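# Nest all open wooden boxes upright, biggest on table

## Task

Stack every open wooden box inside the next larger one so that each rests level with its opening facing upward, righting any box that begins tipped on its side or upside down. The largest box must stand upright directly on the table. The nest only counts if it stays put without the robot supporting it, so release everything and move the grippers away at the end.

## Robot and tools

Robot: two arms, left_arm and right_arm, mounted on opposite sides of the table, each with a parallel two-finger gripper. Their names do not match the left or right of any camera image.

World frame: one shared frame for both arms. Origin at the table centre, +z up, table surface at z = +0.020 m. left_arm's base is on the +y side, right_arm's on the -y side. Reported gripper positions are in metres, orientations are quaternions in w,x,y,z order, and velocities are in m/s and rad/s. The printed hand position may be somewhat wrong, especially when the arm is stretched far. The gripper's fingers extend along its own +x axis and close along its y axis. The reported point lies midway between the finger pads, roughly 3 to 4 cm short of the fingertips.

Tool execute_actions, argument actions: a list holding at most one item. An empty list sends nothing and just reports state with pictures. An action item is {"rows": [...], "steps": n} with n from 4 to 15 (default 15); each step lasts 1/30 s. Each row is applied for one step, and if there are fewer rows than steps the final row repeats. A wait item is {"steps": n} with n up to 300 and no rows; it returns once that many steps have gone by since the previous result, and your thinking time is counted inside it. Optional pictures: true adds the camera images to a result.

Row layout: one flat list of 14 numbers covering both arms, always all 14. First left_arm: waist, shoulder, elbow, wrist pitch, wrist yaw, wrist roll, gripper opening; then the same seven for right_arm. The six joint values are absolute target angles in radians, in the same units as the Joint positions line, not offsets. Nominal ranges per arm: waist -3.054 to 3.054, shoulder 0.000 to 3.142, elbow 0.000 to 2.356, wrist pitch -1.571 to 1.571, wrist yaw -1.571 to 1.571, wrist roll -3.142 to 3.142. True limits may differ by up to 0.010 rad. A call is rejected, and nothing is sent, if a target exceeds a limit by more than 0.010 rad and is beyond the joint's current angle. Targets past the real end are clipped there, and a "joint sent to its limit" line may appear, possibly about an earlier move. Missing that line does not prove there is more room.

Gripper opening is a unitless value from -1 to 1: +1 fully open (pads 0.088 m apart), empty fingers touch near -0.80, and anything lower changes nothing. Closing fully takes at least about 0.5 s.

Motion limits: each step the commanded angle is kept within a fixed distance of the measured one (0.211 rad for waist, shoulder, elbow; 0.213 wrist pitch; 0.267 wrist yaw; 0.228 wrist roll), and if the targets would move the hand more than 70 mm from where it is, all joints are scaled back. Large moves therefore take several calls. Friction can leave a joint short of its target, and tiny changes may not move it; read Joint positions after each move. The last row keeps being pursued while you think or wait, until the arms settle or a step is HELD.

Results: the state line gives each arm's pose and velocities. Joint positions and Joint velocities list, per arm, the six joints (rad, rad/s) then pad gap (m, m/s). grip_measured is the finger opening on the command scale; it may be off by about 1 mm per gripper and reads up to 0.061 narrower while squeezing something hard. grip_effort_n is motor effort in newtons, negative when closing, capped near 83 N, offset and noisy, and not zero at rest; n/a at the start. "joint command not followed" means a clearance check altered or blocked joint targets on some steps. HELD marks steps where all or part of your row was not sent. Each result is captured 4 steps before its action ends; those steps run afterwards. MOTOR HOT warns from 50 °C; at 95 °C an OVER-TEMPERATURE FAULT holds the arm, and if it does not cool the arm loses power and drops whatever it carries. A torque fault (waist 17.6, shoulder 21.8, elbow 21.7, wrist pitch 5.74, wrist yaw 5.72, wrist roll 5.36 N m, including held weight) halts that arm for 10 s.

Grasping: command an opening below grip_measured; about 0.07 below gives a firm hold, less gives a gentler one. Very thin parts (under about 3 mm) get reduced force. Pad force tops out around 34 to 49 N and may spike at first contact. Objects may occasionally be tugged or nudged by outside disturbances.

Tool zoom_image: camera (cam_high, cam_low, cam_left_wrist, cam_right_wrist) and region [x0, y0, x1, y1] in pixels of that camera's latest image, origin top-left, at most 504 by 504. All images are 504x504. Calibration lines give intrinsics and world-to-camera transforms; wrist camera poses follow the reported joints, and small errors are normal.

Tool finished_scene: pass the integer number of the current scene. Replying without any tool call ends everything.

Avoid: knocking or placing anything off the table, dropping or slamming boxes, hard shoves, letting the arms collide or press each other, long heavy holds that heat motors, and leaving a gripper touching the stack at the end.

Each tool is called after "Emit:" in YAML: its name, and indented under it one key for each argument.

## Session

Emit:
execute_actions:
  actions: []

Scene clock: 0.00 s of 4500.00 s.
left_arm: end_effector_position=(+0.3084, +0.1314, +0.3288) grip_measured=+0.846 grip_effort_n=n/a end_effector_quat_wxyz=(+0.886, +0.199, +0.401, -0.120) end_effector_velocity=(-0.003, +0.000, +0.001) end_effector_angular_velocity=(+0.002, -0.002, +0.009) | right_arm: end_effector_position=(+0.2621, -0.0637, +0.1420) grip_measured=+0.838 grip_effort_n=n/a end_effector_quat_wxyz=(+0.464, +0.646, +0.606, +0.012) end_effector_velocity=(-0.002, -0.002, -0.004) end_effector_angular_velocity=(-0.018, -0.001, +0.024)
Joint positions: left_arm=[ 0.628  2.467  1.991 -0.905  0.223 -0.225  0.08 ] | right_arm=[-0.301  2.113  0.842  0.607 -0.111  2.588  0.08 ]
Joint velocities: left_arm=[-0.002 -0.007 -0.002 -0.007 -0.007 -0.007 -0.   ] | right_arm=[-0.002  0.002 -0.002 -0.007 -0.022 -0.022 -0.   ]
Motor temperatures (°C, as the motors report them): left_arm=[24 23 26 23 26 25] | right_arm=[27 25 27 26 25 25]
Heat: left arm: hottest elbow 26 °C (+0.0 °C/min); right arm: hottest waist 27 °C (+0.0 °C/min).

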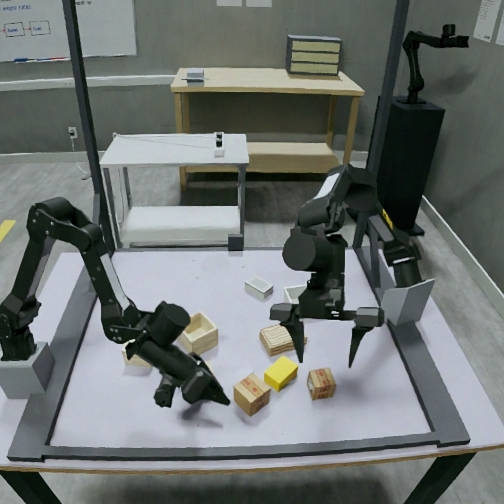

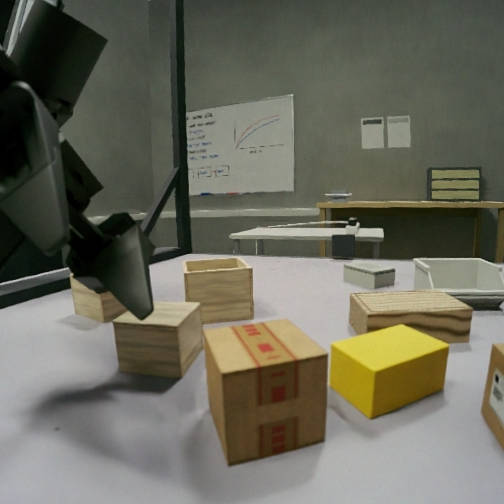

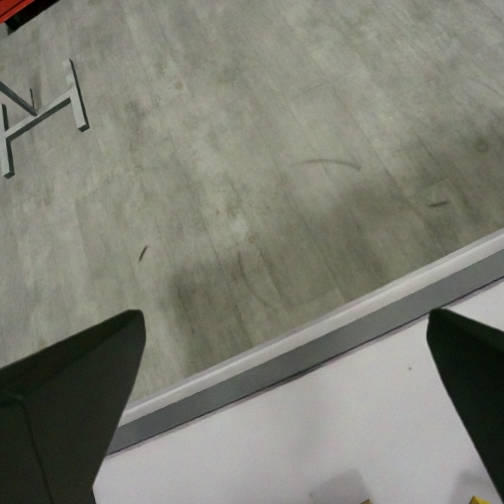

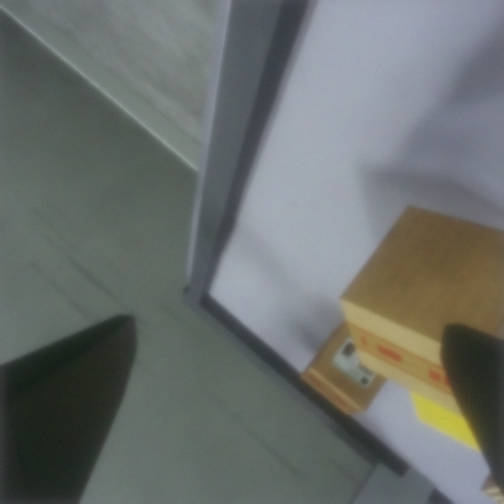

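Emit:
execute_actions:
  actions:
    - {"rows":[[0.628,1.2,1.0,-0.5,0,0,1,-0.301,1.2,0.842,0.3,0,2.588,1]],"steps":15}

Emit:
execute_actions:
  actions:
    - {"steps":90}
  pictures: true

Scene clock: 0.63 s of 4500.00 s.
left_arm: end_effector_position=(+0.2448, +0.1513, +0.3971) grip_measured=+0.999 grip_effort_n=15.6 end_effector_quat_wxyz=(+0.918, +0.316, +0.204, -0.129) end_effector_velocity=(-0.333, +0.124, +0.066) end_effector_angular_velocity=(-0.029, -0.325, -0.171) | right_arm: end_effector_position=(+0.2307, -0.0806, +0.2821) grip_measured=+0.990 grip_effort_n=17.9 end_effector_quat_wxyz=(+0.438, +0.692, +0.568, +0.082) end_effector_velocity=(-0.146, -0.046, +0.461) end_effector_angular_velocity=(+0.977, -0.290, +0.266)
Joint positions: left_arm=[ 0.625  2.005  1.487 -0.53   0.014 -0.012  0.088] | right_arm=[-0.301  1.661  0.836  0.324 -0.011  2.588  0.088]
Joint velocities: left_arm=[-0.002 -1.477 -1.37   0.242 -0.081  0.081  0.003] | right_arm=[-0.002 -1.204  0.002 -0.154  0.037 -0.007  0.003]
Motor temperatures (°C, as the motors report them): left_arm=[24 24 27 23 26 25] | right_arm=[27 25 27 26 25 25]
Heat: left arm: hottest elbow 27 °C (+0.0 °C/min); right arm: hottest waist 27 °C (+0.0 °C/min).
Steps of this call (steps 1 to 8: nothing new was sent; steps 9 to 19: the first 11 steps of this action). Readings (joint positions):
9: left_arm=[0.627 2.449 1.967 -0.872 0.200 -0.196] | right_arm=[-0.300 2.096 0.843 0.580 -0.101 2.588]
10: left_arm=[0.625 2.416 1.914 -0.819 0.144 -0.143] | right_arm=[-0.300 2.063 0.841 0.511 -0.075 2.588]
12: left_arm=[0.625 2.341 1.811 -0.730 0.080 -0.080] | right_arm=[-0.301 1.977 0.835 0.424 -0.043 2.588]
16: left_arm=[0.625 2.156 1.624 -0.571 0.028 -0.027] | right_arm=[-0.301 1.787 0.836 0.347 -0.018 2.588]
19: the state above

Scene clock: 3.63 s of 4500.00 s.
left_arm: end_effector_position=(+0.0648, +0.2040, +0.4444) grip_measured=+1.000 grip_effort_n=15.1 end_effector_quat_wxyz=(+0.937, +0.296, +0.039, -0.181) end_effector_velocity=(-0.000, +0.001, -0.005) end_effector_angular_velocity=(-0.001, +0.016, +0.000) | right_arm: end_effector_position=(+0.1648, -0.1332, +0.4536) grip_measured=+0.998 grip_effort_n=18.4 end_effector_quat_wxyz=(+0.315, +0.726, +0.554, +0.260) end_effector_velocity=(+0.000, -0.002, -0.002) end_effector_angular_velocity=(-0.006, +0.009, +0.003)
Joint positions: left_arm=[ 0.625  1.205  1.007 -0.5    0.005 -0.003  0.088] | right_arm=[-0.301  1.206  0.845  0.302 -0.005  2.588  0.088]
Joint velocities: left_arm=[-0.002 -0.002 -0.007 -0.007  0.007 -0.007  0.   ] | right_arm=[-0.002 -0.007 -0.007 -0.007 -0.007  0.007  0.   ]
Motor temperatures (°C, as the motors report them): left_arm=[24 24 27 24 26 25] | right_arm=[27 25 27 26 25 25]
Heat: left arm: hottest elbow 27 °C (+0.0 °C/min); right arm: hottest waist 27 °C (+0.0 °C/min).
Kept back: nothing.
Steps of this call (steps 1 to 4: the last 4 steps of your previous action; steps 5 to 45: the robot went on to your last target; steps 46 to 90: nothing new was sent). Readings (joint positions):
1: left_arm=[0.625 1.956 1.442 -0.522 0.012 -0.010] | right_arm=[-0.301 1.621 0.836 0.320 -0.010 2.588]
2: left_arm=[0.625 1.908 1.395 -0.517 0.010 -0.008] | right_arm=[-0.301 1.581 0.836 0.317 -0.010 2.588]
4: left_arm=[0.625 1.813 1.301 -0.510 0.008 -0.006] | right_arm=[-0.301 1.502 0.836 0.312 -0.008 2.588]
8: left_arm=[0.625 1.622 1.118 -0.506 0.006 -0.004] | right_arm=[-0.301 1.344 0.836 0.307 -0.007 2.588]
90: the state above
All arms were judged still, so your last target was given up. Only a new action makes them travel on or press farther. Fingers that are still opening or closing keep moving.
camera_calibration (this result's frames):
cam_left_wrist: T_world_to_cam=[[-0.334023, -0.750715, -0.569961, 0.444335], [-0.26863, 0.655433, -0.705865, 0.231206], [0.903475, -0.0826663, -0.420594, 0.219629], [0, 0, 0, 1]] pos_world=[0.012098, 0.200185, 0.508829]
cam_right_wrist: T_world_to_cam=[[-0.606127, 0.194889, -0.771121, 0.48991], [-0.794605, -0.105929, 0.597814, -0.123068], [0.0348231, 0.975088, 0.219066, 0.10711], [0, 0, 0, 1]] pos_world=[0.195428, -0.212956, 0.427888]

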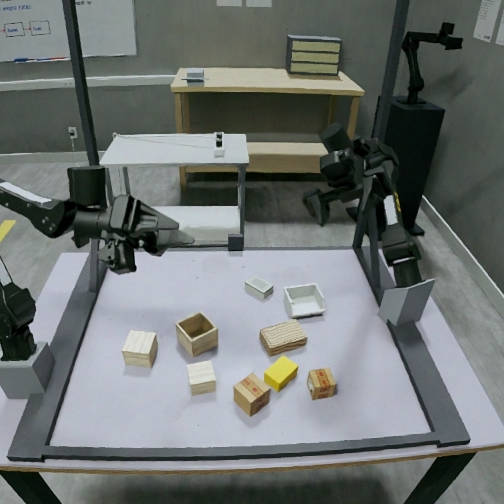

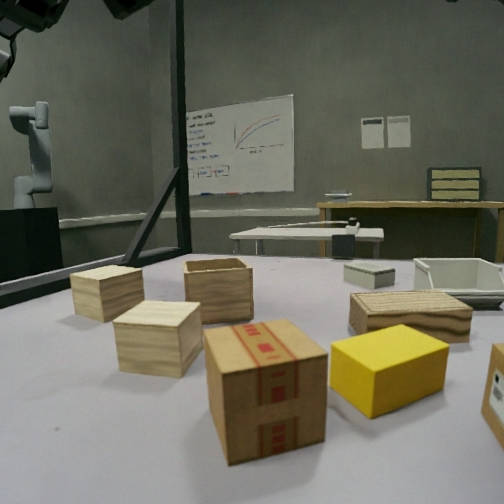

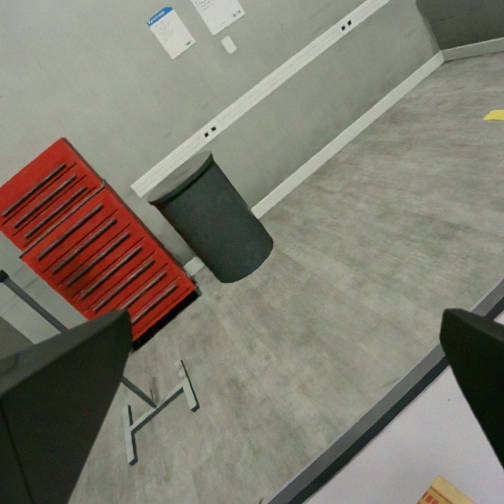

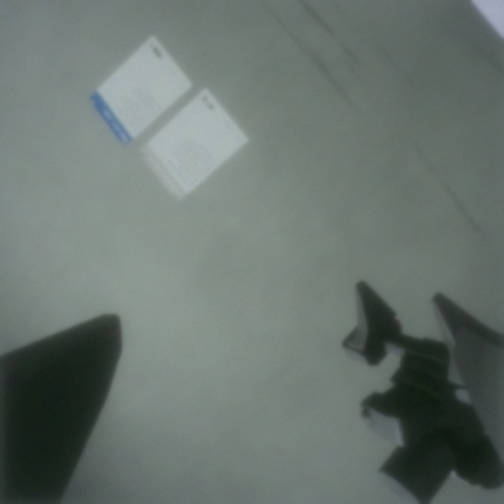

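Emit:
zoom_image:
  camera: "cam_high"
  region: [100, 270, 350, 430]

Region (100, 270, 350, 430) of cam_high's 504x504 image, scaled by 2.016, with more detail than that image has; it fills the top 323 rows of this view, and the rest is white.

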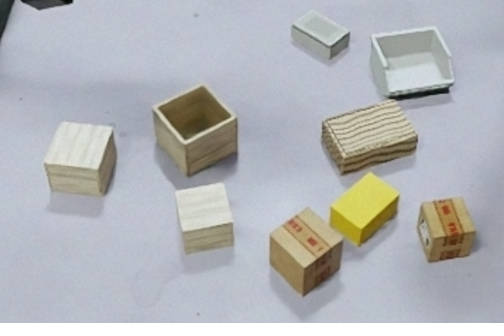

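Emit:
execute_actions:
  actions:
    - {"rows":[[0.2,1.2,1.0,-0.5,0,0,1,0.2,1.2,0.842,0.3,0,2.588,1]],"steps":8}

Emit:
execute_actions:
  actions:
    - {"steps":30}

Emit:
execute_actions:
  actions:
    - {"rows":[[0.2,1.2,1.0,-0.5,0,0.6,1,0.2,1.2,0.842,0.3,0,2.0,1]],"steps":8}

Emit:
execute_actions:
  actions:
    - {"steps":30}

Emit:
execute_actions:
  actions:
    - {"rows":[[0.2,1.2,1.0,-0.5,0.5,0.6,1,0.2,1.2,0.842,0.3,0.5,2.0,1]],"steps":8}

Emit:
execute_actions:
  actions:
    - {"steps":30}
  pictures: true

Scene clock: 5.60 s of 4500.00 s.
left_arm: end_effector_position=(+0.0440, +0.1676, +0.4152) grip_measured=+1.000 grip_effort_n=15.1 end_effector_quat_wxyz=(+0.911, +0.339, +0.046, -0.232) end_effector_velocity=(-0.254, -0.360, -0.332) end_effector_angular_velocity=(+0.994, +0.434, -1.199) | right_arm: end_effector_position=(+0.1148, -0.1233, +0.4382) grip_measured=+0.998 grip_effort_n=17.9 end_effector_quat_wxyz=(+0.312, +0.684, +0.602, +0.269) end_effector_velocity=(-0.535, +0.066, -0.162) end_effector_angular_velocity=(-0.420, +0.004, +1.407)
Joint positions: left_arm=[ 0.473  1.205  1.007 -0.5   -0.004 -0.003  0.088] | right_arm=[-0.161  1.206  0.845  0.302  0.006  2.588  0.088]
Joint velocities: left_arm=[-1.57  -0.007  0.002 -0.037  0.066 -0.007  0.   ] | right_arm=[ 1.404 -0.007 -0.002  0.007 -0.066  0.022 -0.   ]
Motor temperatures (°C, as the motors report them): left_arm=[24 24 27 24 26 25] | right_arm=[27 25 28 26 25 25]
Heat: left arm: hottest elbow 27 °C (+10.7 °C/min); right arm: hottest elbow 28 °C (+10.7 °C/min).
Steps of this call (steps 1 to 55: nothing new was sent; steps 56 to 59: the first 4 steps of this action). Readings (joint positions):
56: left_arm=[0.614 1.205 1.007 -0.500 -0.006 -0.003] | right_arm=[-0.290 1.206 0.845 0.302 0.006 2.588]
57: left_arm=[0.575 1.205 1.007 -0.500 -0.012 -0.003] | right_arm=[-0.254 1.206 0.845 0.302 0.012 2.588]
59: the state above

Scene clock: 6.60 s of 4500.00 s.
left_arm: end_effector_position=(-0.0069, +0.1150, +0.3556) grip_measured=+1.000 grip_effort_n=15.1 end_effector_quat_wxyz=(+0.847, +0.410, +0.062, -0.332) end_effector_velocity=(-0.001, +0.001, -0.003) end_effector_angular_velocity=(-0.010, +0.020, +0.006) | right_arm: end_effector_position=(-0.0198, -0.1319, +0.3964) grip_measured=+0.998 grip_effort_n=17.4 end_effector_quat_wxyz=(+0.299, +0.551, +0.724, +0.288) end_effector_velocity=(+0.003, -0.001, -0.001) end_effector_angular_velocity=(-0.002, -0.009, -0.011)
Joint positions: left_arm=[ 0.201  1.205  1.007 -0.5    0.003 -0.002  0.088] | right_arm=[ 0.196  1.206  0.845  0.302 -0.001  2.588  0.088]
Joint velocities: left_arm=[-0.002 -0.002 -0.002 -0.007  0.007 -0.022  0.   ] | right_arm=[-0.002 -0.007 -0.007 -0.007  0.007 -0.007 -0.   ]
Motor temperatures (°C, as the motors report them): left_arm=[24 24 27 24 26 25] | right_arm=[27 25 28 26 25 25]
Heat: left arm: hottest elbow 27 °C (+9.1 °C/min); right arm: hottest elbow 28 °C (+9.1 °C/min).
Kept back: nothing.
Steps of this call (steps 1 to 4: the last 4 steps of your previous action; steps 5 to 30: the robot went on to your last target). Readings (joint positions):
1: left_arm=[0.421 1.205 1.007 -0.500 -0.003 -0.003] | right_arm=[-0.115 1.206 0.845 0.302 0.005 2.588]
2: left_arm=[0.370 1.205 1.007 -0.500 -0.003 -0.003] | right_arm=[-0.069 1.206 0.845 0.302 0.005 2.588]
4: left_arm=[0.283 1.205 1.007 -0.500 0.002 -0.002] | right_arm=[0.021 1.206 0.845 0.302 0.005 2.588]
8: left_arm=[0.218 1.205 1.007 -0.500 0.003 -0.002] | right_arm=[0.156 1.206 0.845 0.302 -0.001 2.588]
30: the state above
All arms were judged still, so your last target was given up. Only a new action makes them travel on or press farther. Fingers that are still opening or closing keep moving.

Scene clock: 6.73 s of 4500.00 s.
left_arm: end_effector_position=(-0.0070, +0.1150, +0.3555) grip_measured=+1.000 grip_effort_n=15.1 end_effector_quat_wxyz=(+0.804, +0.490, +0.030, -0.336) end_effector_velocity=(-0.001, +0.001, -0.002) end_effector_angular_velocity=(+1.212, -0.799, -0.585) | right_arm: end_effector_position=(-0.0200, -0.1319, +0.3963) grip_measured=+0.998 grip_effort_n=18.4 end_effector_quat_wxyz=(+0.351, +0.519, +0.693, +0.357) end_effector_velocity=(+0.001, -0.002, -0.001) end_effector_angular_velocity=(+0.322, -1.516, +0.181)
Joint positions: left_arm=[ 0.201  1.205  1.007 -0.5    0.003  0.192  0.088] | right_arm=[ 0.197  1.206  0.845  0.302 -0.001  2.394  0.088]
Joint velocities: left_arm=[-0.007 -0.002 -0.002 -0.007 -0.007  1.56   0.   ] | right_arm=[-0.002 -0.007  0.002 -0.022 -0.007 -1.56  -0.   ]
Motor temperatures (°C, as the motors report them): left_arm=[24 24 27 24 26 25] | right_arm=[27 25 28 26 25 25]
Heat: left arm: hottest elbow 27 °C (+8.9 °C/min); right arm: hottest elbow 28 °C (+8.9 °C/min).
Steps of this call (steps 1 to 4: the first 4 steps of this action). Readings (joint positions):
1: left_arm=[0.201 1.205 1.007 -0.500 0.003 0.030] | right_arm=[0.197 1.206 0.845 0.302 -0.001 2.556]
2: left_arm=[0.201 1.205 1.007 -0.500 0.003 0.087] | right_arm=[0.197 1.206 0.845 0.302 -0.001 2.499]
4: the state above

Scene clock: 7.73 s of 4500.00 s.
left_arm: end_effector_position=(-0.0070, +0.1150, +0.3555) grip_measured=+1.000 grip_effort_n=15.1 end_effector_quat_wxyz=(+0.688, +0.642, -0.039, -0.335) end_effector_velocity=(+0.001, +0.000, +0.002) end_effector_angular_velocity=(-0.024, +0.002, +0.010) | right_arm: end_effector_position=(-0.0200, -0.1319, +0.3963) grip_measured=+0.998 grip_effort_n=17.9 end_effector_quat_wxyz=(+0.445, +0.441, +0.610, +0.485) end_effector_velocity=(-0.001, -0.001, -0.005) end_effector_angular_velocity=(-0.016, -0.009, +0.016)
Joint positions: left_arm=[ 0.201  1.205  1.007 -0.5    0.003  0.597  0.088] | right_arm=[ 0.197  1.206  0.845  0.302 -0.001  2.002  0.088]
Joint velocities: left_arm=[ 0.002 -0.002 -0.002  0.007 -0.007 -0.022  0.   ] | right_arm=[-0.002 -0.002 -0.007 -0.007 -0.022 -0.007  0.   ]
Motor temperatures (°C, as the motors report them): left_arm=[25 24 27 24 26 25] | right_arm=[27 26 28 27 25 25]
Heat: left arm: hottest elbow 27 °C (+7.8 °C/min); right arm: hottest elbow 28 °C (+7.8 °C/min).
Kept back: nothing.
Steps of this call (steps 1 to 4: the last 4 steps of your previous action; steps 5 to 30: the robot went on to your last target). Readings (joint positions):
1: left_arm=[0.201 1.205 1.007 -0.500 0.003 0.245] | right_arm=[0.197 1.206 0.845 0.302 -0.001 2.342]
2: left_arm=[0.201 1.205 1.007 -0.500 0.003 0.297] | right_arm=[0.197 1.206 0.845 0.302 -0.001 2.289]
4: left_arm=[0.201 1.205 1.007 -0.500 0.003 0.403] | right_arm=[0.197 1.206 0.845 0.302 -0.001 2.184]
8: left_arm=[0.201 1.205 1.007 -0.500 0.003 0.537] | right_arm=[0.197 1.206 0.845 0.302 -0.001 2.058]
30: the state above
All arms were judged still, so your last target was given up. Only a new action makes them travel on or press farther. Fingers that are still opening or closing keep moving.

Scene clock: 7.87 s of 4500.00 s.
left_arm: end_effector_position=(-0.0296, +0.1026, +0.3356) grip_measured=+1.000 grip_effort_n=14.7 end_effector_quat_wxyz=(+0.652, +0.621, -0.022, -0.435) end_effector_velocity=(-0.215, -0.089, -0.160) end_effector_angular_velocity=(+0.332, +1.330, -1.202) | right_arm: end_effector_position=(+0.0094, -0.1279, +0.4057) grip_measured=+0.998 grip_effort_n=17.9 end_effector_quat_wxyz=(+0.480, +0.513, +0.543, +0.459) end_effector_velocity=(+0.262, +0.006, +0.086) end_effector_angular_velocity=(+0.570, -0.100, -1.722)
Joint positions: left_arm=[ 0.202  1.205  1.006 -0.5    0.223  0.597  0.088] | right_arm=[0.202 1.206 0.845 0.302 0.22  2.002 0.088]
Joint velocities: left_arm=[-0.037 -0.002 -0.002 -0.007  1.795  0.007  0.   ] | right_arm=[-0.007 -0.007 -0.007  0.007  1.81  -0.022 -0.   ]
Motor temperatures (°C, as the motors report them): left_arm=[25 24 27 24 26 25] | right_arm=[27 26 28 27 25 25]
Heat: left arm: hottest elbow 27 °C (+7.6 °C/min); right arm: hottest elbow 28 °C (+7.6 °C/min).
Steps of this call (steps 1 to 4: the first 4 steps of this action). Readings (joint positions):
1: left_arm=[0.203 1.205 1.007 -0.500 0.032 0.597] | right_arm=[0.200 1.206 0.845 0.302 0.029 2.002]
2: left_arm=[0.205 1.205 1.007 -0.500 0.100 0.597] | right_arm=[0.203 1.206 0.845 0.302 0.096 2.002]
4: the state above

Scene clock: 8.87 s of 4500.00 s.
left_arm: end_effector_position=(-0.0649, +0.0925, +0.3150) grip_measured=+1.000 grip_effort_n=15.1 end_effector_quat_wxyz=(+0.594, +0.585, -0.002, -0.553) end_effector_velocity=(-0.001, -0.002, +0.002) end_effector_angular_velocity=(-0.010, -0.005, -0.000) | right_arm: end_effector_position=(+0.0493, -0.1324, +0.4189) grip_measured=+0.998 grip_effort_n=18.4 end_effector_quat_wxyz=(+0.517, +0.598, +0.448, +0.418) end_effector_velocity=(+0.003, -0.001, -0.003) end_effector_angular_velocity=(-0.006, +0.004, -0.013)
Joint positions: left_arm=[ 0.199  1.205  1.006 -0.5    0.496  0.597  0.088] | right_arm=[0.2   1.206 0.845 0.302 0.495 2.002 0.088]
Joint velocities: left_arm=[-0.002 -0.002  0.002  0.007 -0.007 -0.007  0.   ] | right_arm=[-0.002 -0.002 -0.007 -0.007  0.007  0.007 -0.   ]
Motor temperatures (°C, as the motors report them): left_arm=[25 24 27 24 26 25] | right_arm=[27 26 28 27 25 25]
Heat: left arm: hottest elbow 27 °C (+6.8 °C/min); right arm: hottest elbow 28 °C (+6.8 °C/min).
Kept back: nothing.
Steps of this call (steps 1 to 4: the last 4 steps of your previous action; steps 5 to 30: the robot went on to your last target). Readings (joint positions):
1: left_arm=[0.201 1.205 1.006 -0.500 0.285 0.597] | right_arm=[0.202 1.206 0.845 0.302 0.281 2.002]
2: left_arm=[0.201 1.205 1.006 -0.500 0.341 0.597] | right_arm=[0.201 1.206 0.845 0.302 0.336 2.002]
4: left_arm=[0.199 1.205 1.006 -0.500 0.411 0.597] | right_arm=[0.200 1.206 0.845 0.302 0.409 2.002]
8: left_arm=[0.199 1.205 1.006 -0.500 0.469 0.597] | right_arm=[0.200 1.206 0.845 0.302 0.468 2.002]
30: the state above
All arms were judged still, so your last target was given up. Only a new action makes them travel on or press farther. Fingers that are still opening or closing keep moving.
camera_calibration (this result's frames):
cam_left_wrist: T_world_to_cam=[[-0.622182, 0.297211, -0.724262, 0.176532], [0.497566, 0.864371, -0.0727312, 0.00901384], [0.604415, -0.40562, -0.685679, 0.36724], [0, 0, 0, 1]] pos_world=[-0.116615, 0.0887015, 0.38032]
cam_right_wrist: T_world_to_cam=[[-0.0590663, 0.0668784, -0.996011, 0.443322], [-0.997654, -0.0385545, 0.0565749, 0.0516634], [-0.0346171, 0.997016, 0.0689988, 0.187128], [0, 0, 0, 1]] pos_world=[0.0842054, -0.214226, 0.425719]

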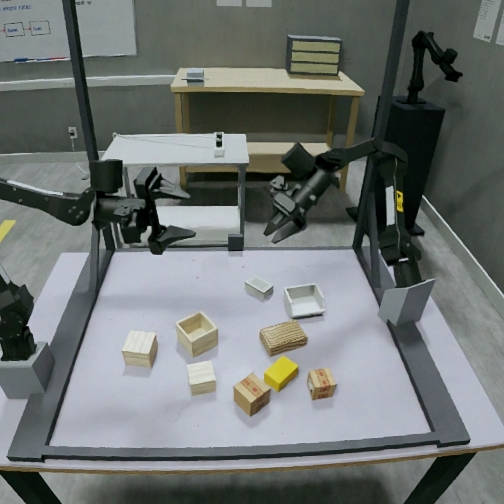

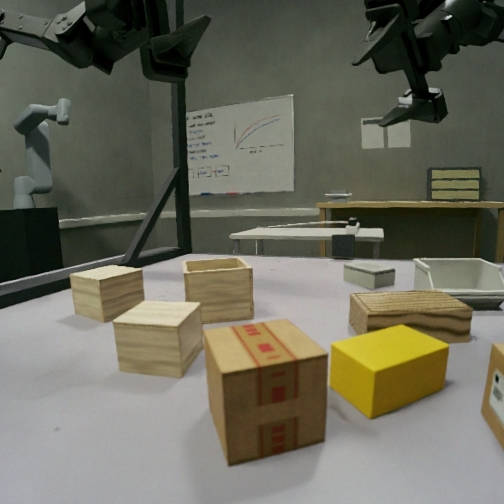

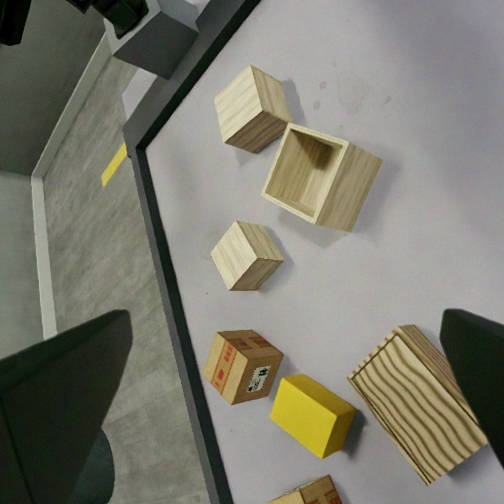

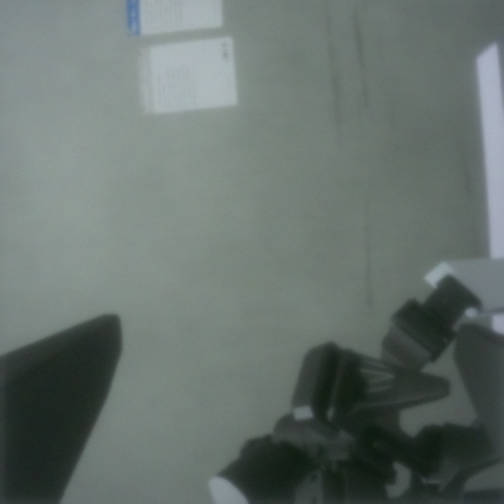

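Emit:
execute_actions:
  actions:
    - {"rows":[[0.5,1.0,0.8,-0.5,0,0,1,0.11,1.654,1.398,-1.284,-0.285,1.57,1]],"steps":15}

Emit:
execute_actions:
  actions:
    - {"steps":60}
  pictures: true

Scene clock: 10.97 s of 4500.00 s.
left_arm: end_effector_position=(+0.0260, +0.1995, +0.3813) grip_measured=+1.000 grip_effort_n=14.7 end_effector_quat_wxyz=(+0.881, +0.392, +0.040, -0.261) end_effector_velocity=(+0.051, +0.102, +0.049) end_effector_angular_velocity=(-1.057, +0.130, +0.769) | right_arm: end_effector_position=(-0.0015, -0.0524, +0.3349) grip_measured=+0.998 grip_effort_n=17.9 end_effector_quat_wxyz=(+0.627, +0.222, +0.594, +0.452) end_effector_velocity=(-0.146, -0.063, -0.160) end_effector_angular_velocity=(-1.400, +0.227, +0.879)
Joint positions: left_arm=[ 0.479  1.018  0.821 -0.502  0.057  0.125  0.088] | right_arm=[ 0.115  1.613  1.306 -0.218 -0.137  1.603  0.088]
Joint velocities: left_arm=[ 0.178 -0.129 -0.125 -0.007 -0.447 -1.062  0.   ] | right_arm=[ 0.007  0.374  0.696 -1.385 -1.282 -0.271 -0.   ]
Motor temperatures (°C, as the motors report them): left_arm=[25 24 27 25 26 25] | right_arm=[27 26 28 27 25 25]
Heat: left arm: hottest elbow 27 °C (+5.5 °C/min); right arm: hottest elbow 28 °C (+5.5 °C/min).
Steps of this call (steps 1 to 52: nothing new was sent; steps 53 to 63: the first 11 steps of this action). Readings (joint positions):
53: left_arm=[0.204 1.193 0.993 -0.492 0.484 0.579] | right_arm=[0.193 1.223 0.861 0.271 0.466 1.970]
54: left_arm=[0.229 1.167 0.965 -0.491 0.439 0.540] | right_arm=[0.173 1.257 0.908 0.220 0.402 1.912]
56: left_arm=[0.304 1.108 0.907 -0.504 0.347 0.464] | right_arm=[0.141 1.354 1.015 0.127 0.280 1.807]
60: left_arm=[0.437 1.039 0.842 -0.502 0.136 0.272] | right_arm=[0.118 1.536 1.202 -0.070 0.037 1.647]
63: the state above

Scene clock: 12.97 s of 4500.00 s.
left_arm: end_effector_position=(+0.0314, +0.2106, +0.3866) grip_measured=+1.000 grip_effort_n=14.2 end_effector_quat_wxyz=(+0.913, +0.334, +0.046, -0.228) end_effector_velocity=(-0.001, +0.003, -0.002) end_effector_angular_velocity=(+0.002, +0.010, +0.016) | right_arm: end_effector_position=(+0.0330, -0.2239, +0.2480) grip_measured=+0.998 grip_effort_n=17.4 end_effector_quat_wxyz=(+0.712, -0.057, +0.698, +0.057) end_effector_velocity=(+0.001, -0.002, +0.001) end_effector_angular_velocity=(-0.006, +0.006, -0.016)
Joint positions: left_arm=[ 0.496  1.004  0.807 -0.502  0.005  0.003  0.088] | right_arm=[ 0.112  1.644  1.388 -1.281 -0.28   1.572  0.088]
Joint velocities: left_arm=[-0.002 -0.002  0.002 -0.022 -0.007 -0.007  0.   ] | right_arm=[-0.007 -0.002 -0.002 -0.007 -0.007  0.007 -0.   ]
Motor temperatures (°C, as the motors report them): left_arm=[25 24 27 25 26 25] | right_arm=[27 26 29 27 25 25]
Heat: left arm: hottest elbow 27 °C (+4.6 °C/min); right arm: hottest elbow 29 °C (+9.3 °C/min).
Kept back: nothing.
Steps of this call (steps 1 to 4: the last 4 steps of your previous action; steps 5 to 45: the robot went on to your last target; steps 46 to 60: nothing new was sent). Readings (joint positions):
1: left_arm=[0.484 1.014 0.817 -0.502 0.044 0.094] | right_arm=[0.115 1.623 1.326 -0.266 -0.175 1.595]
2: left_arm=[0.487 1.012 0.814 -0.502 0.035 0.070] | right_arm=[0.115 1.627 1.343 -0.314 -0.201 1.589]
4: left_arm=[0.491 1.008 0.811 -0.502 0.022 0.040] | right_arm=[0.115 1.629 1.367 -0.410 -0.236 1.582]
8: left_arm=[0.495 1.005 0.808 -0.502 0.010 0.014] | right_arm=[0.113 1.634 1.385 -0.604 -0.267 1.575]
60: the state above
All arms were judged still, so your last target was given up. Only a new action makes them travel on or press farther. Fingers that are still opening or closing keep moving.
camera_calibration (this result's frames):
cam_left_wrist: T_world_to_cam=[[-0.419655, -0.663118, -0.61981, 0.408759], [-0.220649, 0.736892, -0.638987, 0.132526], [0.880457, -0.131393, -0.455557, 0.250615], [0, 0, 0, 1]] pos_world=[-0.0198765, 0.206327, 0.452205]
cam_right_wrist: T_world_to_cam=[[0.201827, -0.979352, -0.0116252, -0.208761], [-0.943425, -0.197584, 0.266289, -0.047911], [-0.263088, -0.0427769, -0.963823, 0.320392], [0, 0, 0, 1]] pos_world=[0.0812248, -0.200212, 0.319133]

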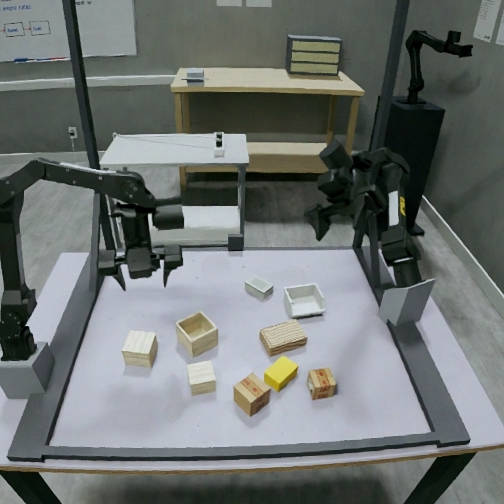

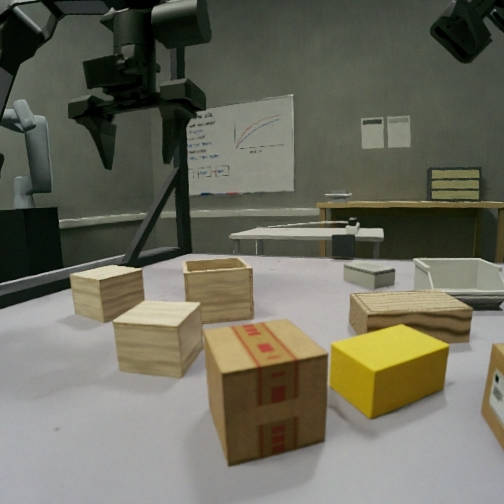

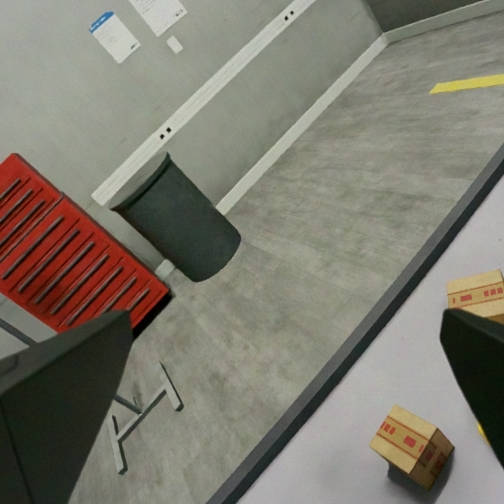

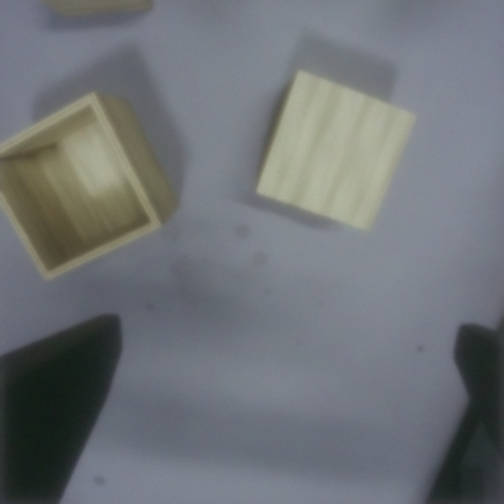

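Emit:
execute_actions:
  actions:
    - {"rows":[[0.5,1.0,0.8,-0.5,0,0,1,0.65,1.9,1.3,0.1,1.2,1.57,1]],"steps":15}

Emit:
execute_actions:
  actions:
    - {"steps":60}
  pictures: true

Scene clock: 13.57 s of 4500.00 s.
left_arm: end_effector_position=(+0.0315, +0.2108, +0.3867) grip_measured=+1.000 grip_effort_n=14.7 end_effector_quat_wxyz=(+0.913, +0.334, +0.046, -0.228) end_effector_velocity=(-0.001, +0.000, -0.003) end_effector_angular_velocity=(-0.027, +0.024, +0.005) | right_arm: end_effector_position=(-0.0161, -0.1722, +0.1416) grip_measured=+0.998 grip_effort_n=17.9 end_effector_quat_wxyz=(+0.833, -0.138, +0.470, +0.258) end_effector_velocity=(-0.402, +0.138, -0.049) end_effector_angular_velocity=(+1.570, -0.720, +1.609)
Joint positions: left_arm=[ 0.497  1.004  0.807 -0.502  0.004  0.003  0.088] | right_arm=[ 0.524  1.884  1.309 -0.829  0.287  1.572  0.088]
Joint velocities: left_arm=[-0.002 -0.002 -0.002 -0.007  0.007 -0.037  0.   ] | right_arm=[ 1.341  0.115 -0.037  1.443  1.678 -0.022 -0.   ]
Motor temperatures (°C, as the motors report them): left_arm=[25 24 27 25 26 25] | right_arm=[27 26 29 27 25 25]
Heat: left arm: hottest elbow 27 °C (+4.4 °C/min); right arm: hottest elbow 29 °C (+8.8 °C/min).
Steps of this call (steps 1 to 7: nothing new was sent; steps 8 to 18: the first 11 steps of this action). Readings (joint positions):
8: left_arm=[0.496 1.004 0.807 -0.502 0.005 0.003] | right_arm=[0.120 1.656 1.385 -1.273 -0.257 1.572]
9: left_arm=[0.496 1.004 0.807 -0.502 0.005 0.003] | right_arm=[0.145 1.673 1.383 -1.234 -0.207 1.572]
11: left_arm=[0.497 1.004 0.807 -0.502 0.005 0.003] | right_arm=[0.213 1.735 1.373 -1.151 -0.122 1.572]
15: left_arm=[0.497 1.004 0.807 -0.502 0.004 0.003] | right_arm=[0.380 1.851 1.324 -0.974 0.105 1.572]
18: the state above

Scene clock: 15.57 s of 4500.00 s.
left_arm: end_effector_position=(+0.0315, +0.2108, +0.3867) grip_measured=+1.000 grip_effort_n=14.7 end_effector_quat_wxyz=(+0.913, +0.334, +0.046, -0.228) end_effector_velocity=(+0.001, +0.002, -0.002) end_effector_angular_velocity=(-0.000, +0.007, +0.013) | right_arm: end_effector_position=(-0.0729, -0.0778, +0.2836) grip_measured=+0.998 grip_effort_n=17.0 end_effector_quat_wxyz=(+0.794, +0.369, +0.203, +0.438) end_effector_velocity=(-0.001, +0.001, +0.002) end_effector_angular_velocity=(+0.001, -0.002, +0.008)
Joint positions: left_arm=[ 0.497  1.004  0.807 -0.502  0.004  0.003  0.088] | right_arm=[0.646 1.887 1.309 0.098 1.196 1.57  0.088]
Joint velocities: left_arm=[-0.002  0.002 -0.002 -0.007 -0.007 -0.007  0.   ] | right_arm=[-0.002 -0.002 -0.002  0.022 -0.007 -0.022 -0.   ]
Motor temperatures (°C, as the motors report them): left_arm=[25 24 28 25 26 25] | right_arm=[27 27 29 27 25 25]
Heat: left arm: hottest elbow 28 °C (+7.7 °C/min); right arm: hottest elbow 29 °C (+7.7 °C/min).
Kept back: nothing.
Steps of this call (steps 1 to 4: the last 4 steps of your previous action; steps 5 to 45: the robot went on to your last target; steps 46 to 60: nothing new was sent). Readings (joint positions):
1: left_arm=[0.497 1.004 0.807 -0.502 0.004 0.003] | right_arm=[0.566 1.886 1.309 -0.779 0.345 1.572]
2: left_arm=[0.497 1.004 0.807 -0.502 0.004 0.003] | right_arm=[0.598 1.887 1.309 -0.728 0.404 1.572]
4: left_arm=[0.497 1.004 0.807 -0.502 0.004 0.003] | right_arm=[0.635 1.887 1.309 -0.629 0.525 1.571]
8: left_arm=[0.497 1.004 0.807 -0.502 0.004 0.003] | right_arm=[0.645 1.887 1.309 -0.432 0.770 1.571]
60: the state above
All arms were judged still, so your last target was given up. Only a new action makes them travel on or press farther. Fingers that are still opening or closing keep moving.
camera_calibration (this result's frames):
cam_left_wrist: T_world_to_cam=[[-0.419066, -0.663525, -0.619773, 0.408982], [-0.220864, 0.736595, -0.639255, 0.132695], [0.880683, -0.131004, -0.455231, 0.250394], [0, 0, 0, 1]] pos_world=[-0.0198196, 0.20643, 0.452289]
cam_right_wrist: T_world_to_cam=[[0.578691, -0.349176, -0.737016, 0.238334], [-0.746907, 0.135974, -0.650877, 0.172054], [0.327486, 0.927139, -0.182115, 0.229952], [0, 0, 0, 1]] pos_world=[-0.0847195, -0.153372, 0.32952]

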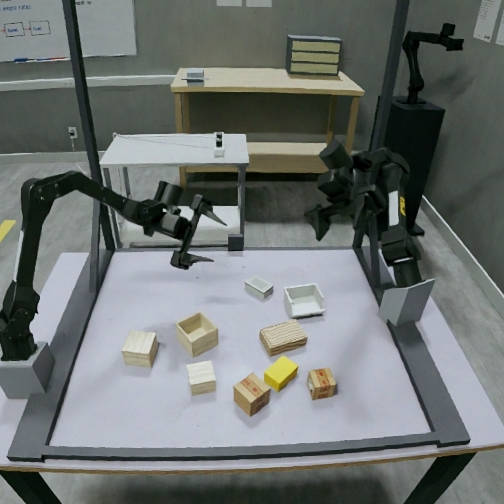

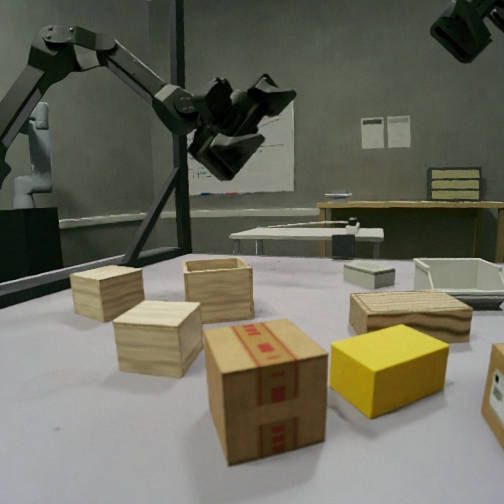

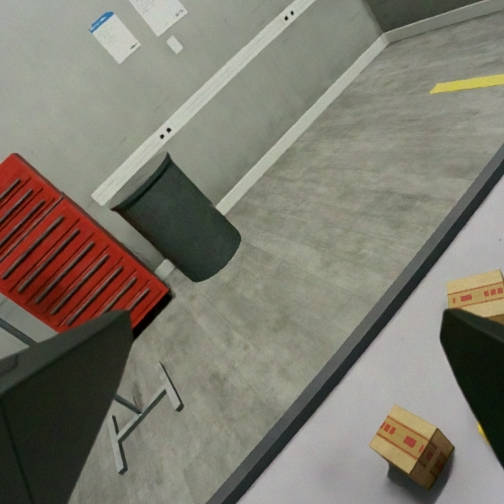

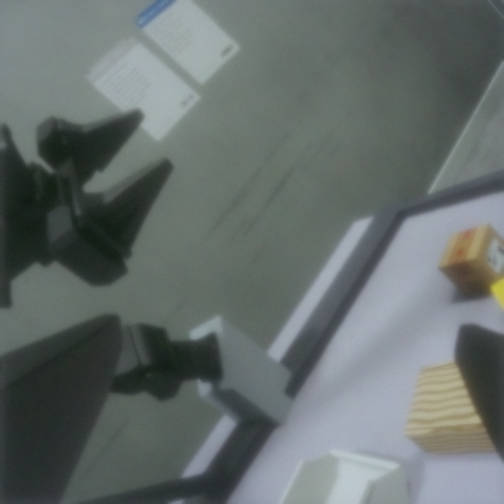

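Emit:
execute_actions:
  actions:
    - {"rows":[[0.5,1.0,0.8,-0.5,0,0,1,0.45,1.75,1.3,-1.1,0.6,-1.57,1]],"steps":15}

Emit:
execute_actions:
  actions:
    - {"steps":100}
  pictures: true

Scene clock: 16.17 s of 4500.00 s.
left_arm: end_effector_position=(+0.0315, +0.2108, +0.3867) grip_measured=+1.000 grip_effort_n=14.7 end_effector_quat_wxyz=(+0.913, +0.334, +0.046, -0.228) end_effector_velocity=(+0.001, +0.003, -0.000) end_effector_angular_velocity=(-0.003, -0.005, +0.021) | right_arm: end_effector_position=(-0.0084, -0.0842, +0.2567) grip_measured=+0.998 grip_effort_n=17.0 end_effector_quat_wxyz=(+0.851, -0.085, +0.231, +0.464) end_effector_velocity=(+0.054, -0.192, -0.214) end_effector_angular_velocity=(-2.292, -1.506, +0.723)
Joint positions: left_arm=[ 0.497  1.004  0.807 -0.502  0.004  0.003  0.088] | right_arm=[ 0.448  1.756  1.307 -0.414  0.664  1.014  0.088]
Joint velocities: left_arm=[-0.002 -0.002 -0.002 -0.007 -0.022 -0.007  0.   ] | right_arm=[ 0.081  0.002  0.002 -1.473 -0.564 -1.575 -0.   ]
Motor temperatures (°C, as the motors report them): left_arm=[25 24 28 25 26 25] | right_arm=[27 27 29 27 25 25]
Heat: left arm: hottest elbow 28 °C (+7.4 °C/min); right arm: hottest elbow 29 °C (+7.4 °C/min).
Steps of this call (steps 1 to 7: nothing new was sent; steps 8 to 18: the first 11 steps of this action). Readings (joint positions):
8: left_arm=[0.497 1.004 0.807 -0.502 0.004 0.003] | right_arm=[0.640 1.878 1.309 0.075 1.165 1.542]
9: left_arm=[0.497 1.004 0.807 -0.502 0.004 0.003] | right_arm=[0.618 1.861 1.308 0.020 1.096 1.488]
11: left_arm=[0.497 1.004 0.807 -0.502 0.004 0.003] | right_arm=[0.544 1.823 1.307 -0.074 0.978 1.383]
15: left_arm=[0.497 1.004 0.807 -0.502 0.004 0.003] | right_arm=[0.446 1.762 1.307 -0.265 0.755 1.173]
18: the state above

Scene clock: 19.50 s of 4500.00 s.
left_arm: end_effector_position=(+0.0315, +0.2108, +0.3867) grip_measured=+1.000 grip_effort_n=14.7 end_effector_quat_wxyz=(+0.913, +0.334, +0.046, -0.228) end_effector_velocity=(-0.001, +0.003, -0.002) end_effector_angular_velocity=(+0.002, +0.010, +0.016) | right_arm: end_effector_position=(+0.0524, -0.1900, +0.2218) grip_measured=+0.998 grip_effort_n=16.0 end_effector_quat_wxyz=(+0.129, +0.916, +0.208, -0.318) end_effector_velocity=(+0.002, -0.002, -0.003) end_effector_angular_velocity=(-0.023, +0.011, -0.008)
Joint positions: left_arm=[ 0.497  1.004  0.807 -0.502  0.004  0.003  0.088] | right_arm=[ 0.452  1.755  1.306 -1.098  0.605 -1.568  0.088]
Joint velocities: left_arm=[-0.002 -0.002  0.002 -0.022 -0.007 -0.007  0.   ] | right_arm=[-0.007  0.002 -0.002 -0.007 -0.022 -0.007 -0.   ]
Motor temperatures (°C, as the motors report them): left_arm=[25 24 28 26 26 25] | right_arm=[27 28 29 27 26 25]
Heat: left arm: hottest elbow 28 °C (+6.2 °C/min); right arm: hottest elbow 29 °C (+6.2 °C/min).
Kept back: nothing.
Steps of this call (steps 1 to 4: the last 4 steps of your previous action; steps 5 to 75: the robot went on to your last target; steps 76 to 100: nothing new was sent). Readings (joint positions):
1: left_arm=[0.497 1.004 0.807 -0.502 0.004 0.003] | right_arm=[0.451 1.756 1.307 -0.464 0.647 0.962]
2: left_arm=[0.497 1.004 0.807 -0.502 0.004 0.003] | right_arm=[0.452 1.756 1.307 -0.514 0.636 0.909]
4: left_arm=[0.497 1.004 0.807 -0.502 0.004 0.003] | right_arm=[0.452 1.756 1.307 -0.609 0.623 0.805]
8: left_arm=[0.497 1.004 0.807 -0.502 0.004 0.003] | right_arm=[0.452 1.756 1.307 -0.807 0.610 0.594]
100: the state above
All arms were judged still, so your last target was given up. Only a new action makes them travel on or press farther. Fingers that are still opening or closing keep moving.
camera_calibration (this result's frames):
cam_left_wrist: T_world_to_cam=[[-0.419066, -0.663525, -0.619773, 0.408982], [-0.220864, 0.736595, -0.639255, 0.132695], [0.880683, -0.131004, -0.455231, 0.250394], [0, 0, 0, 1]] pos_world=[-0.0198196, 0.20643, 0.452289]
cam_right_wrist: T_world_to_cam=[[-0.474708, 0.868156, -0.144769, 0.236248], [0.283362, 0.306476, 0.908723, -0.126831], [0.833282, 0.390356, -0.391489, 0.199646], [0, 0, 0, 1]] pos_world=[-0.0182739, -0.244163, 0.227615]

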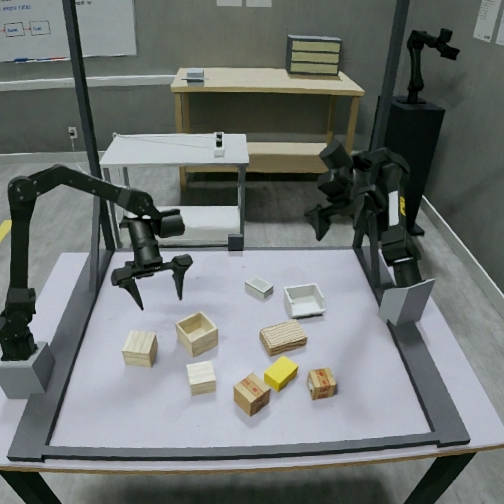

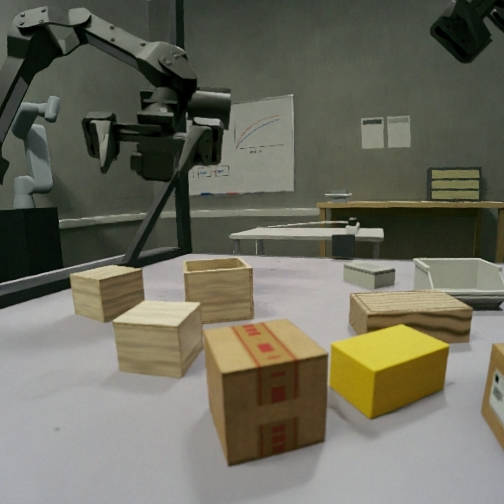

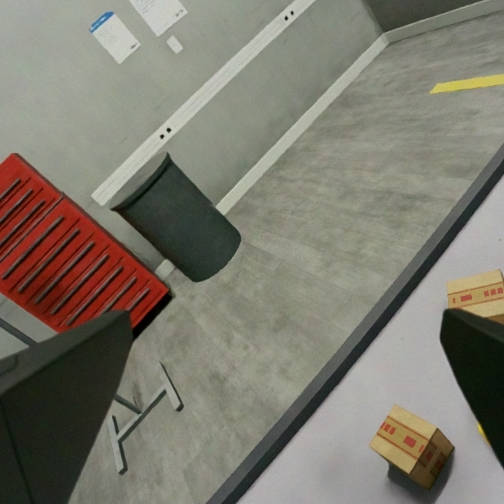

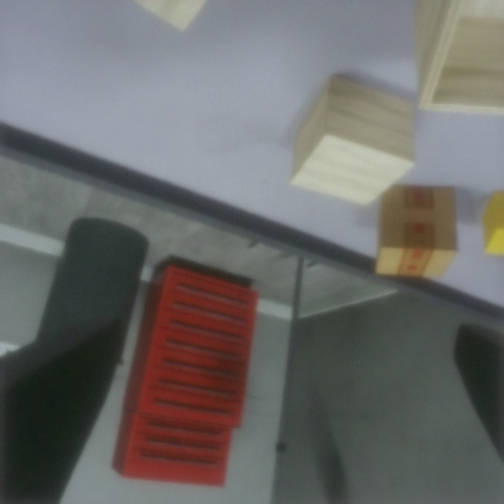

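Emit:
zoom_image:
  camera: "cam_right_wrist"
  region: [100, 0, 504, 250]

Region (100, 0, 504, 250) of cam_right_wrist's 504x504 image, scaled by 1.248, with more detail than that image has; it fills the top 312 rows of this view, and the rest is white.

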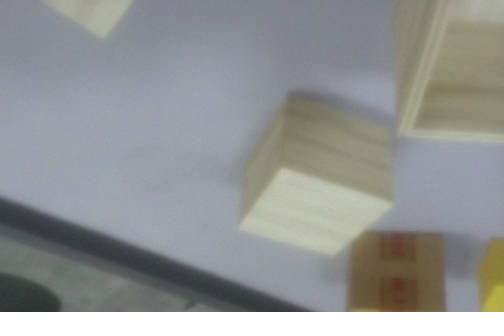

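Emit:
execute_actions:
  actions:
    - {"rows":[[0.5,1.0,0.8,-0.5,0,0,1,0.6,1.6,1.3,-1.5,1.0,-1.57,1]],"steps":15}

Emit:
execute_actions:
  actions:
    - {"steps":30}
  pictures: true

Scene clock: 20.13 s of 4500.00 s.
left_arm: end_effector_position=(+0.0315, +0.2108, +0.3867) grip_measured=+1.000 grip_effort_n=14.7 end_effector_quat_wxyz=(+0.913, +0.334, +0.046, -0.228) end_effector_velocity=(-0.001, +0.001, -0.002) end_effector_angular_velocity=(+0.014, -0.001, +0.003) | right_arm: end_effector_position=(+0.0547, -0.2374, +0.3090) grip_measured=+0.998 grip_effort_n=16.5 end_effector_quat_wxyz=(+0.213, +0.941, +0.241, -0.108) end_effector_velocity=(+0.016, -0.026, +0.033) end_effector_angular_velocity=(-0.170, -0.301, +0.021)
Joint positions: left_arm=[ 0.497  1.004  0.807 -0.502  0.004  0.003  0.088] | right_arm=[ 0.591  1.605  1.305 -1.468  0.973 -1.569  0.088]
Joint velocities: left_arm=[-0.007 -0.002 -0.002 -0.007 -0.007  0.007  0.   ] | right_arm=[ 0.032 -0.002 -0.002 -0.286  0.154 -0.022 -0.   ]
Motor temperatures (°C, as the motors report them): left_arm=[25 24 28 26 26 25] | right_arm=[27 28 29 27 26 25]
Heat: left arm: hottest elbow 28 °C (+6.0 °C/min); right arm: hottest elbow 29 °C (+6.0 °C/min).
Steps of this call (steps 1 to 8: nothing new was sent; steps 9 to 19: the first 11 steps of this action). Readings (joint positions):
9: left_arm=[0.497 1.004 0.807 -0.502 0.004 0.003] | right_arm=[0.459 1.745 1.306 -1.112 0.634 -1.568]
10: left_arm=[0.497 1.004 0.807 -0.502 0.004 0.003] | right_arm=[0.482 1.730 1.305 -1.170 0.699 -1.568]
12: left_arm=[0.497 1.004 0.807 -0.502 0.004 0.003] | right_arm=[0.542 1.676 1.301 -1.275 0.814 -1.569]
16: left_arm=[0.497 1.004 0.807 -0.502 0.004 0.003] | right_arm=[0.588 1.607 1.305 -1.430 0.943 -1.569]
19: the state above

Scene clock: 21.13 s of 4500.00 s.
left_arm: end_effector_position=(+0.0315, +0.2108, +0.3867) grip_measured=+1.000 grip_effort_n=14.2 end_effector_quat_wxyz=(+0.913, +0.334, +0.046, -0.228) end_effector_velocity=(+0.001, +0.003, -0.000) end_effector_angular_velocity=(-0.016, +0.000, +0.025) | right_arm: end_effector_position=(+0.0556, -0.2396, +0.3132) grip_measured=+0.998 grip_effort_n=16.0 end_effector_quat_wxyz=(+0.223, +0.940, +0.240, -0.092) end_effector_velocity=(+0.001, -0.003, -0.001) end_effector_angular_velocity=(-0.018, +0.013, -0.009)
Joint positions: left_arm=[ 0.497  1.004  0.807 -0.502  0.004  0.003  0.088] | right_arm=[ 0.597  1.605  1.305 -1.498  0.995 -1.569  0.088]
Joint velocities: left_arm=[-0.002 -0.002 -0.002 -0.007 -0.022 -0.022  0.   ] | right_arm=[-0.002 -0.007 -0.002 -0.007 -0.022 -0.007 -0.   ]
Motor temperatures (°C, as the motors report them): left_arm=[25 24 28 26 26 25] | right_arm=[27 28 29 27 26 25]
Heat: left arm: hottest elbow 28 °C (+5.7 °C/min); right arm: hottest elbow 29 °C (+5.7 °C/min).
Kept back: nothing.
Steps of this call (steps 1 to 4: the last 4 steps of your previous action; steps 5 to 30: the robot went on to your last target). Readings (joint positions):
1: left_arm=[0.497 1.004 0.807 -0.502 0.004 0.003] | right_arm=[0.592 1.605 1.305 -1.476 0.978 -1.569]
2: left_arm=[0.497 1.004 0.807 -0.502 0.004 0.003] | right_arm=[0.593 1.605 1.305 -1.482 0.983 -1.569]
4: left_arm=[0.497 1.004 0.807 -0.502 0.004 0.003] | right_arm=[0.595 1.605 1.305 -1.489 0.989 -1.569]
8: left_arm=[0.497 1.004 0.807 -0.502 0.004 0.003] | right_arm=[0.596 1.605 1.305 -1.495 0.993 -1.569]
30: the state above
All arms were judged still, so your last target was given up. Only a new action makes them travel on or press farther. Fingers that are still opening or closing keep moving.
camera_calibration (this result's frames):
cam_left_wrist: T_world_to_cam=[[-0.419066, -0.663525, -0.619773, 0.408982], [-0.220864, 0.736595, -0.639255, 0.132695], [0.880683, -0.131004, -0.455231, 0.250394], [0, 0, 0, 1]] pos_world=[-0.0198196, 0.20643, 0.452289]
cam_right_wrist: T_world_to_cam=[[-0.482788, 0.770635, -0.415978, 0.356059], [-0.205385, 0.362117, 0.909224, -0.155278], [0.851312, 0.524398, -0.0165487, 0.165735], [0, 0, 0, 1]] pos_world=[-0.00108304, -0.305074, 0.292038]

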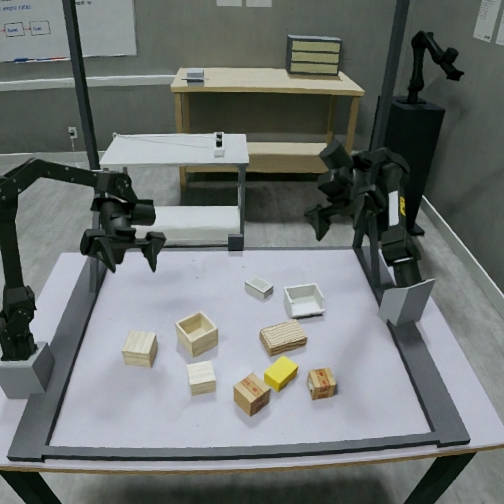

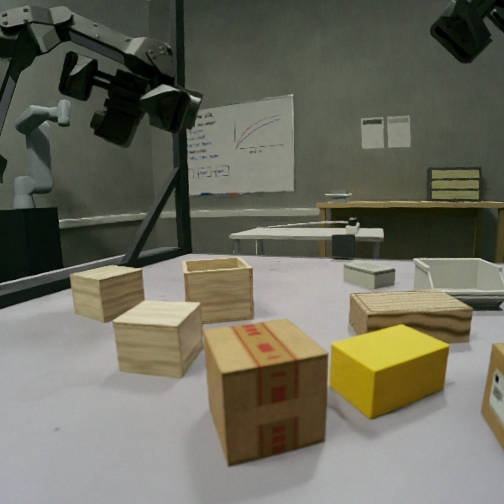

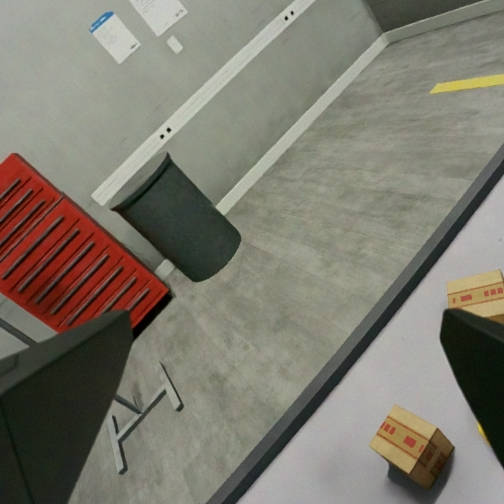

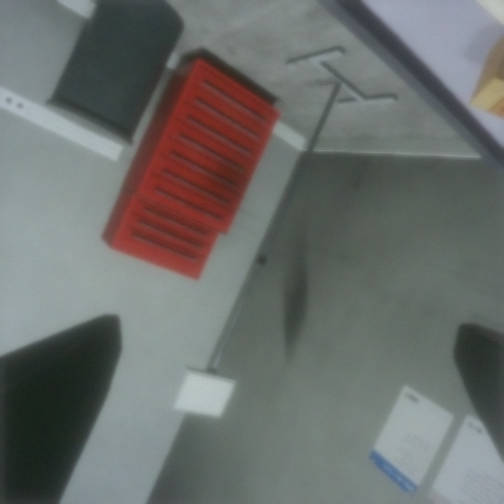

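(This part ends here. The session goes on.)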